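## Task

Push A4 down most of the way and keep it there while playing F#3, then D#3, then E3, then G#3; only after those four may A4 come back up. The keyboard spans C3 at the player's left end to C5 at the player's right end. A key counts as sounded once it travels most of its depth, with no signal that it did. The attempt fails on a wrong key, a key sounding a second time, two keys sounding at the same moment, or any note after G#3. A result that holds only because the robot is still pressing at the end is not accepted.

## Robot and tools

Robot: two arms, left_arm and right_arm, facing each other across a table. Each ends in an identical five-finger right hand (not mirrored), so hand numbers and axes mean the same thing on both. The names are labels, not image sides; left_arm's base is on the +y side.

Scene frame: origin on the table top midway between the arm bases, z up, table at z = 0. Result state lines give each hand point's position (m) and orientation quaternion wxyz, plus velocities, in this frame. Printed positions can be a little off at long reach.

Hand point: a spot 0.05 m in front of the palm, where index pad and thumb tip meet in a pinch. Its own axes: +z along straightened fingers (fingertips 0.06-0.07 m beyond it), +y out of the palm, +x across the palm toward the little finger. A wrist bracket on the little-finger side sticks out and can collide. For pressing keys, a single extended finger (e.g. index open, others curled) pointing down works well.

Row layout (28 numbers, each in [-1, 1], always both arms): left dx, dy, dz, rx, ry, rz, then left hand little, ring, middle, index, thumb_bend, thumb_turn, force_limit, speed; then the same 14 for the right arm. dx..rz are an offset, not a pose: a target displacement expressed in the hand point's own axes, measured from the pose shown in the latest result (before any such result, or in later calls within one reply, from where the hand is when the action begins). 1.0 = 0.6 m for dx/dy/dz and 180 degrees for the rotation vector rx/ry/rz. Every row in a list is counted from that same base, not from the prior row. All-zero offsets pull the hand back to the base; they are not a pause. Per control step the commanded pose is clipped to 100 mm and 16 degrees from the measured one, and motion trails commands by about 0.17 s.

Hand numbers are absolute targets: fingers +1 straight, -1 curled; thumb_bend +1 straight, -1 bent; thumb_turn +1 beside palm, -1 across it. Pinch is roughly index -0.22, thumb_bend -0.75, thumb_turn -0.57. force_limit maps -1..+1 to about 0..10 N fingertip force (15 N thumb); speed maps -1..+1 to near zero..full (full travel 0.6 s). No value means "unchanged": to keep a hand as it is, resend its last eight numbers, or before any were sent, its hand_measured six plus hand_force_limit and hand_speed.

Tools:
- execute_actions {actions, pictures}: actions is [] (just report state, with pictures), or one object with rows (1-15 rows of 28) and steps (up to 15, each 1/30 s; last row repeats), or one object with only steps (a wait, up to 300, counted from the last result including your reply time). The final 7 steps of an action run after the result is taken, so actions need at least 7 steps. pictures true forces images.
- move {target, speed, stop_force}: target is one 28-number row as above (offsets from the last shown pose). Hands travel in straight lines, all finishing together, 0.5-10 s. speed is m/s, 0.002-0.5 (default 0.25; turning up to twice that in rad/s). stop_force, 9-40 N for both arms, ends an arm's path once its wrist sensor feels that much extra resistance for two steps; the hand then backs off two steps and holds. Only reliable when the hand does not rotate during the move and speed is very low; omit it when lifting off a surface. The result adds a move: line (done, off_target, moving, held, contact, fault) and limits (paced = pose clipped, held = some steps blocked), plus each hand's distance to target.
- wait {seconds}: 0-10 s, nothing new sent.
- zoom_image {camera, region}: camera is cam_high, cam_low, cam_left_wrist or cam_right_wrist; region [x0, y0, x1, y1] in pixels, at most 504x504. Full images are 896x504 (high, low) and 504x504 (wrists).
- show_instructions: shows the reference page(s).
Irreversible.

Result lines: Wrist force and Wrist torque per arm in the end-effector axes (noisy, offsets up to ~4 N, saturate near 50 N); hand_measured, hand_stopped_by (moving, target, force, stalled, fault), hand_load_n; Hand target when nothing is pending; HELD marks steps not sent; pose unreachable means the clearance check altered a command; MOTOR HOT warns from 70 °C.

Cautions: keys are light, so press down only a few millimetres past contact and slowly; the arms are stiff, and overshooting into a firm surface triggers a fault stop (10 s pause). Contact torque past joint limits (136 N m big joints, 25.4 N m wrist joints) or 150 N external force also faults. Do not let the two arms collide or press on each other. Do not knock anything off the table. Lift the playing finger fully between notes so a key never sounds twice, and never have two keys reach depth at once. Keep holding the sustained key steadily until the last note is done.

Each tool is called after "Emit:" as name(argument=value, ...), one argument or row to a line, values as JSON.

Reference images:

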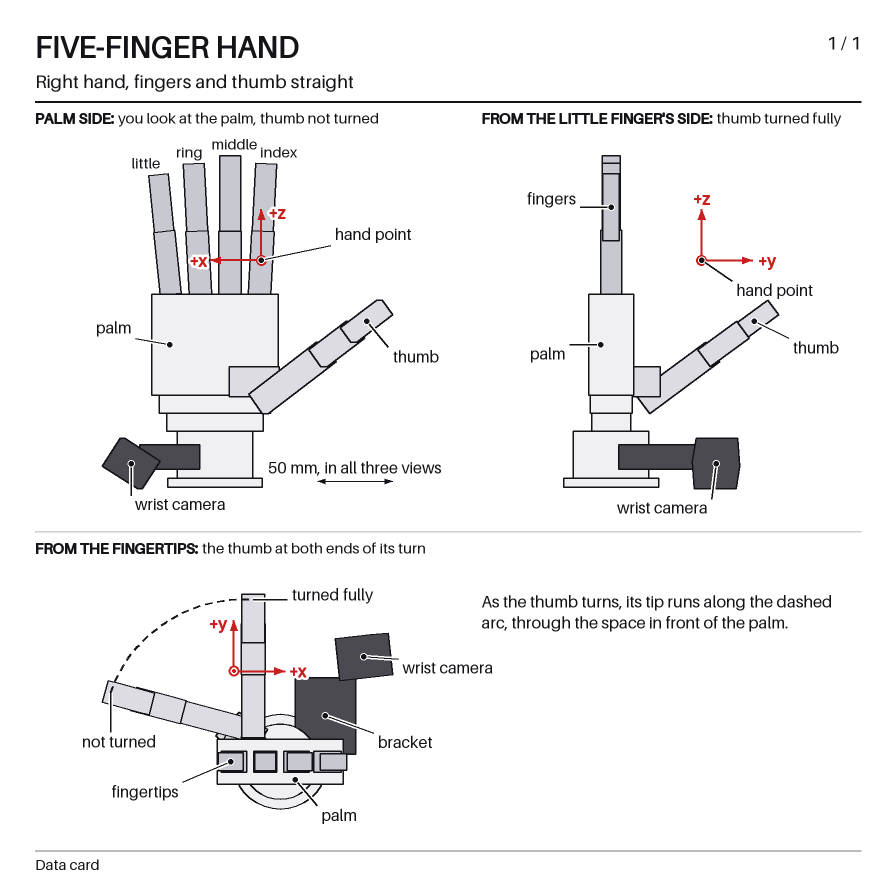

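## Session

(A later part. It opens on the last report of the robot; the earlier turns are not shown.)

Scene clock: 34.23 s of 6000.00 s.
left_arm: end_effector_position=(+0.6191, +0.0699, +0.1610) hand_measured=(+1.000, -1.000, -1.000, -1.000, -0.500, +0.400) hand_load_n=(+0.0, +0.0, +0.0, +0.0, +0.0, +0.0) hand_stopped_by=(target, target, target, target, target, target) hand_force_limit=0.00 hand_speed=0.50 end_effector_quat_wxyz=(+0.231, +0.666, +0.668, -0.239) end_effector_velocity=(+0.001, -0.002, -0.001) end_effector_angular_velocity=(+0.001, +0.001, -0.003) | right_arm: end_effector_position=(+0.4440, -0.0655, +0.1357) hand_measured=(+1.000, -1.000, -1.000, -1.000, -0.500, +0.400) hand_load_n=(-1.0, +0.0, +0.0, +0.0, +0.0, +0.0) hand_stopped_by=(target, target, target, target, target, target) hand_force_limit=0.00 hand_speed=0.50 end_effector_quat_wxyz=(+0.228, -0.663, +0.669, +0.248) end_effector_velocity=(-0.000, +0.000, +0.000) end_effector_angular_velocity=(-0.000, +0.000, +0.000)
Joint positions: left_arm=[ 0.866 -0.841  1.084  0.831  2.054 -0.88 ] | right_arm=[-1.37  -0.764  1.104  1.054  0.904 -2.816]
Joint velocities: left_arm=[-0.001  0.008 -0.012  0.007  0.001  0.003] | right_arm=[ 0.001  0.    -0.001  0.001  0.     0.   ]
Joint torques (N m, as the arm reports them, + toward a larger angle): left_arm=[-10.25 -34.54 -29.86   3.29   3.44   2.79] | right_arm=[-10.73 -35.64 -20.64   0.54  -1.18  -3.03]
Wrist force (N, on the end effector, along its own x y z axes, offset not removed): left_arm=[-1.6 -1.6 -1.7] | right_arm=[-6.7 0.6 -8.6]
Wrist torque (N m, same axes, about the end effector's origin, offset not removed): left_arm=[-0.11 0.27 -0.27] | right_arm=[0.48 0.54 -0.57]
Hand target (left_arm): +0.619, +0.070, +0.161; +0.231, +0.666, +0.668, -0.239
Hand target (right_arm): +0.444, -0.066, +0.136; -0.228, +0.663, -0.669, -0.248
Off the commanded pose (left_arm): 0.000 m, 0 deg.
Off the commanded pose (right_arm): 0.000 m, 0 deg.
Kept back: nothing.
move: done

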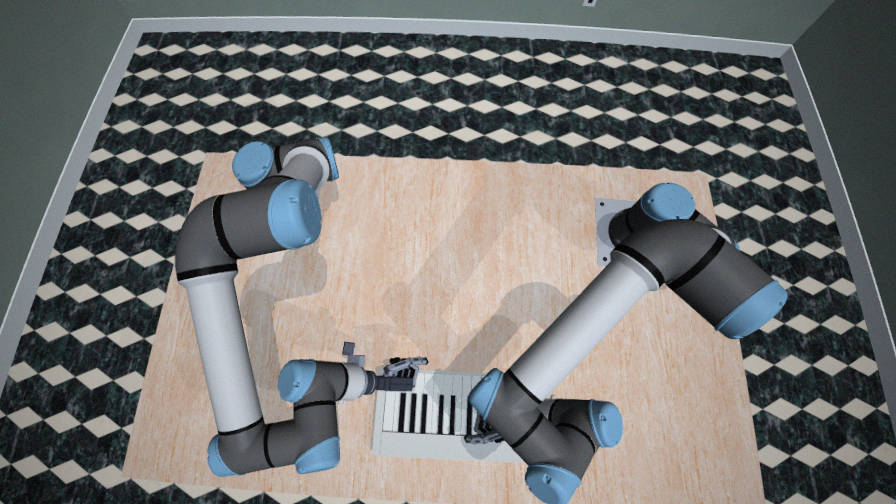

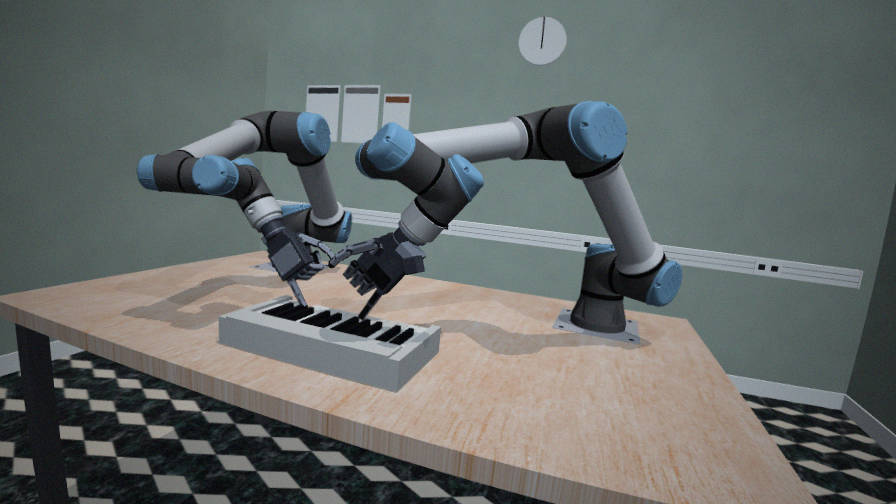

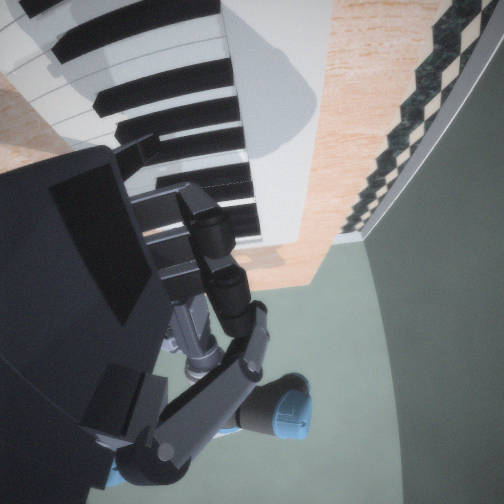

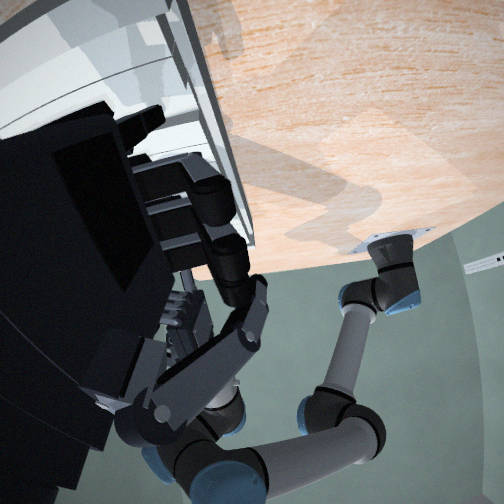

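Aligned on G#3. Press.

Emit:
move(
  target=[0.0133,0.0002,0.0179,0,0,0,1,-1,-1,-1,-0.5,0.4,0,0.5,0,0,0,0,0,0,1,-1,-1,-1,-0.5,0.4,0,0.5],
  speed=0.012,
  stop_force=9,
)

Scene clock: 35.97 s of 6000.00 s.
left_arm: end_effector_position=(+0.6190, +0.0694, +0.1480) hand_measured=(+1.000, -1.000, -1.000, -1.000, -0.500, +0.400) hand_load_n=(+0.0, +0.0, +0.0, +0.0, +0.0, +0.0) hand_stopped_by=(target, target, target, target, target, target) hand_force_limit=0.00 hand_speed=0.50 end_effector_quat_wxyz=(+0.231, +0.666, +0.668, -0.239) end_effector_velocity=(-0.001, +0.000, +0.000) end_effector_angular_velocity=(+0.003, +0.003, -0.000) | right_arm: end_effector_position=(+0.4440, -0.0655, +0.1357) hand_measured=(+1.000, -1.000, -1.000, -1.000, -0.500, +0.400) hand_load_n=(-1.0, +0.0, +0.0, +0.0, +0.0, +0.0) hand_stopped_by=(target, target, target, target, target, target) hand_force_limit=0.00 hand_speed=0.50 end_effector_quat_wxyz=(+0.228, -0.663, +0.669, +0.248) end_effector_velocity=(+0.000, -0.000, -0.000) end_effector_angular_velocity=(-0.001, +0.001, -0.002)
Joint positions: left_arm=[ 0.865 -0.832  1.102  0.804  2.053 -0.881] | right_arm=[-1.37  -0.764  1.104  1.054  0.904 -2.816]
Joint velocities: left_arm=[-0.    -0.    -0.001  0.006 -0.    -0.   ] | right_arm=[-0.     0.     0.    -0.001  0.001  0.002]
Joint torques (N m, as the arm reports them, + toward a larger angle): left_arm=[-11.81 -48.15 -26.18   3.17  -2.9   -2.15] | right_arm=[-10.83 -35.61 -20.37   0.46  -1.08  -3.1 ]
Wrist force (N, on the end effector, along its own x y z axes, offset not removed): left_arm=[-8.6 -2.0 -13.1] | right_arm=[-5.8 0.4 -9.7]
Wrist torque (N m, same axes, about the end effector's origin, offset not removed): left_arm=[0.71 0.61 -0.79] | right_arm=[0.54 0.48 -0.59]
Hand target (left_arm): +0.619, +0.069, +0.148; +0.231, +0.666, +0.668, -0.239
Hand target (right_arm): +0.444, -0.066, +0.136; -0.228, +0.663, -0.669, -0.248
Off the commanded pose (left_arm): 0.000 m, 0 deg.
Off the commanded pose (right_arm): 0.000 m, 0 deg.
Kept back: nothing.
move: contact (left_arm)

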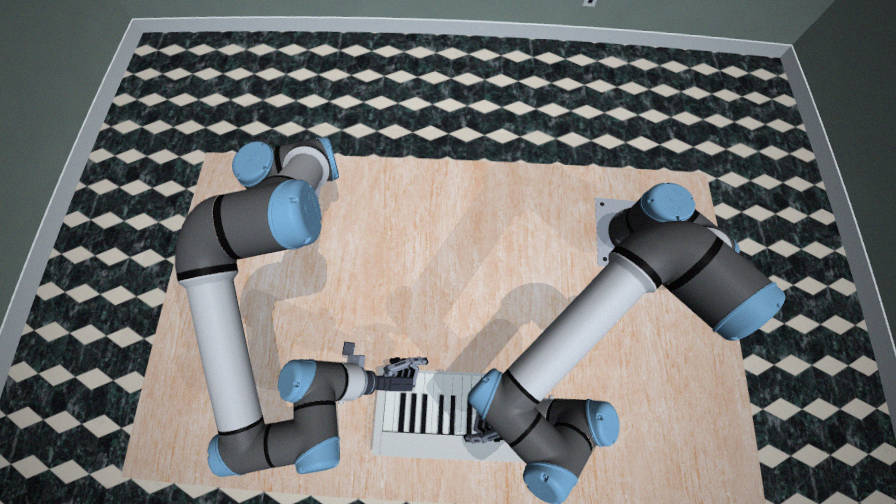

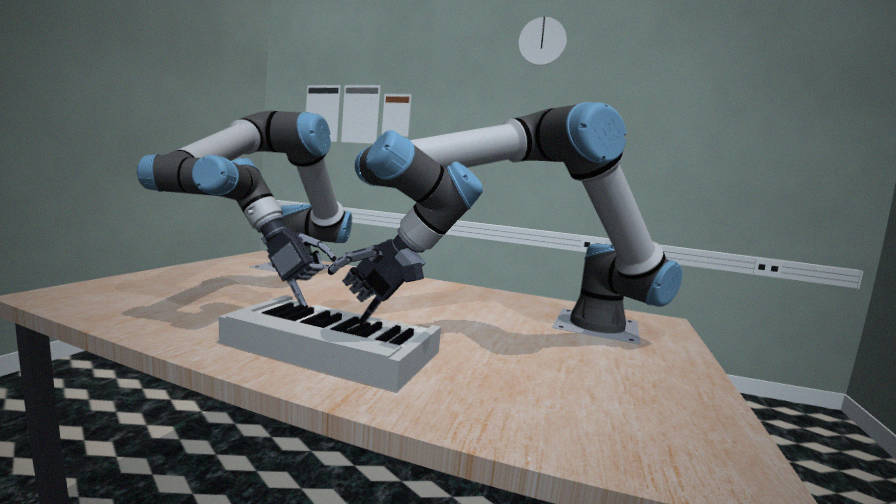

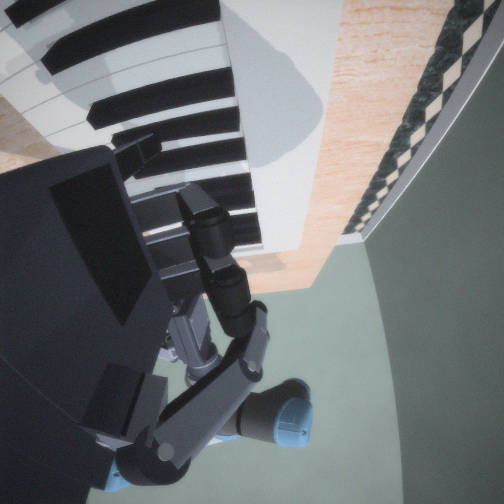

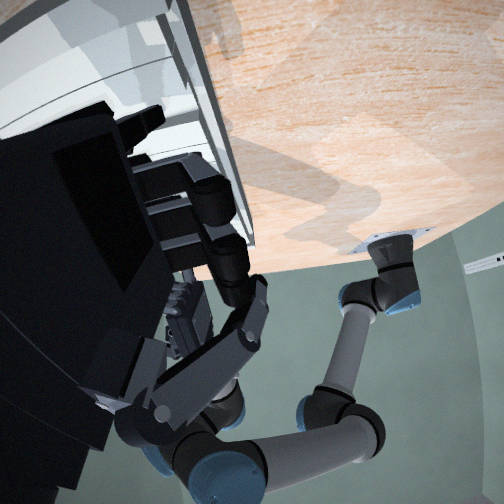

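Emit:
move(
  target=[-0.0314,0,-0.039,0,0,0,1,-1,-1,-1,-0.5,0.4,0,0.5,-0.0317,0.0015,-0.0387,0,0,0,1,-1,-1,-1,-0.5,0.4,0,0.5],
  speed=0.07,
)

Emit:
finished_scene(
  scene=1,
)

Scene clock: 37.13 s of 6000.00 s.
left_arm: end_effector_position=(+0.6193, +0.0694, +0.1778) hand_measured=(+1.000, -1.000, -1.000, -1.000, -0.500, +0.400) hand_load_n=(+0.0, +0.0, +0.0, +0.0, +0.0, +0.0) hand_stopped_by=(target, target, target, target, target, target) hand_force_limit=0.00 hand_speed=0.50 end_effector_quat_wxyz=(+0.231, +0.666, +0.668, -0.239) end_effector_velocity=(+0.000, +0.000, +0.002) end_effector_angular_velocity=(+0.000, +0.001, +0.000) | right_arm: end_effector_position=(+0.4440, -0.0655, +0.1655) hand_measured=(+1.000, -1.000, -1.000, -1.000, -0.500, +0.400) hand_load_n=(+0.0, +0.0, +0.0, +0.0, +0.0, +0.0) hand_stopped_by=(target, target, target, target, target, target) hand_force_limit=0.00 hand_speed=0.50 end_effector_quat_wxyz=(+0.228, -0.663, +0.669, +0.248) end_effector_velocity=(+0.000, +0.000, +0.002) end_effector_angular_velocity=(+0.001, -0.000, +0.000)
Joint positions: left_arm=[ 0.865 -0.85   1.055  0.869  2.053 -0.881] | right_arm=[-1.37  -0.788  1.068  1.114  0.903 -2.816]
Joint velocities: left_arm=[ 0.    -0.001 -0.003  0.005  0.    -0.   ] | right_arm=[-0.    -0.001 -0.003  0.004 -0.001 -0.   ]
Joint torques (N m, as the arm reports them, + toward a larger angle): left_arm=[ 10.19 -56.91 -29.6    3.31   3.23   2.77] | right_arm=[ -7.19 -49.69 -25.28   4.56  -1.67  -1.77]
Wrist force (N, on the end effector, along its own x y z axes, offset not removed): left_arm=[-1.3 0.1 -1.6] | right_arm=[-2.2 -0.3 -0.8]
Wrist torque (N m, same axes, about the end effector's origin, offset not removed): left_arm=[0.12 0.20 -0.35] | right_arm=[0.05 0.32 -0.39]
Hand target (left_arm): +0.619, +0.069, +0.178; +0.231, +0.666, +0.668, -0.239
Hand target (right_arm): +0.444, -0.066, +0.166; -0.228, +0.663, -0.669, -0.248
Off the commanded pose (left_arm): 0.000 m, 0 deg.
Off the commanded pose (right_arm): 0.000 m, 0 deg.
Kept back: nothing.
move: done

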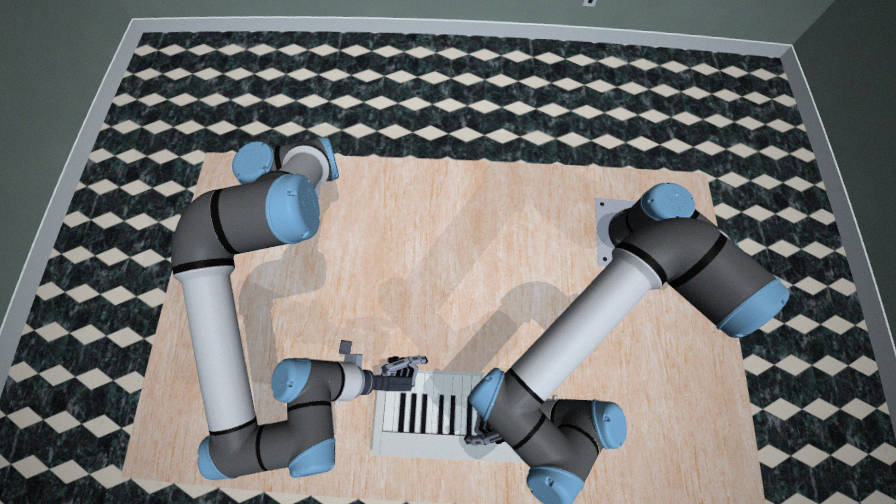

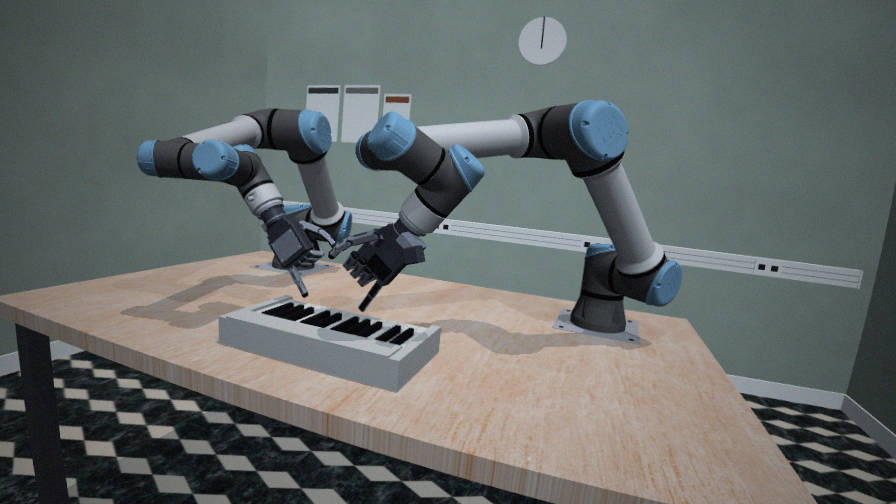

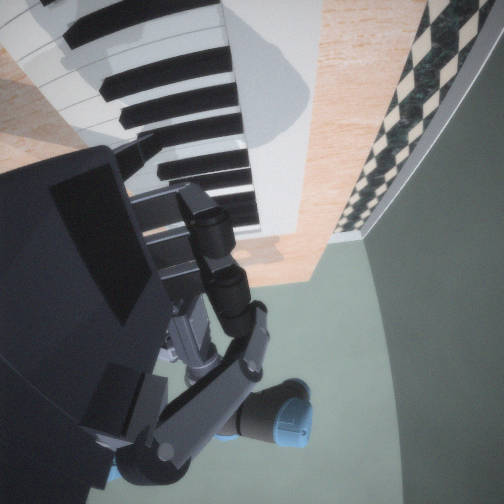

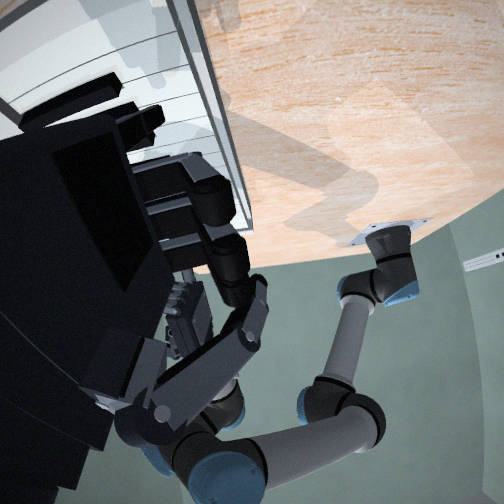

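The scene is finished: the task was done.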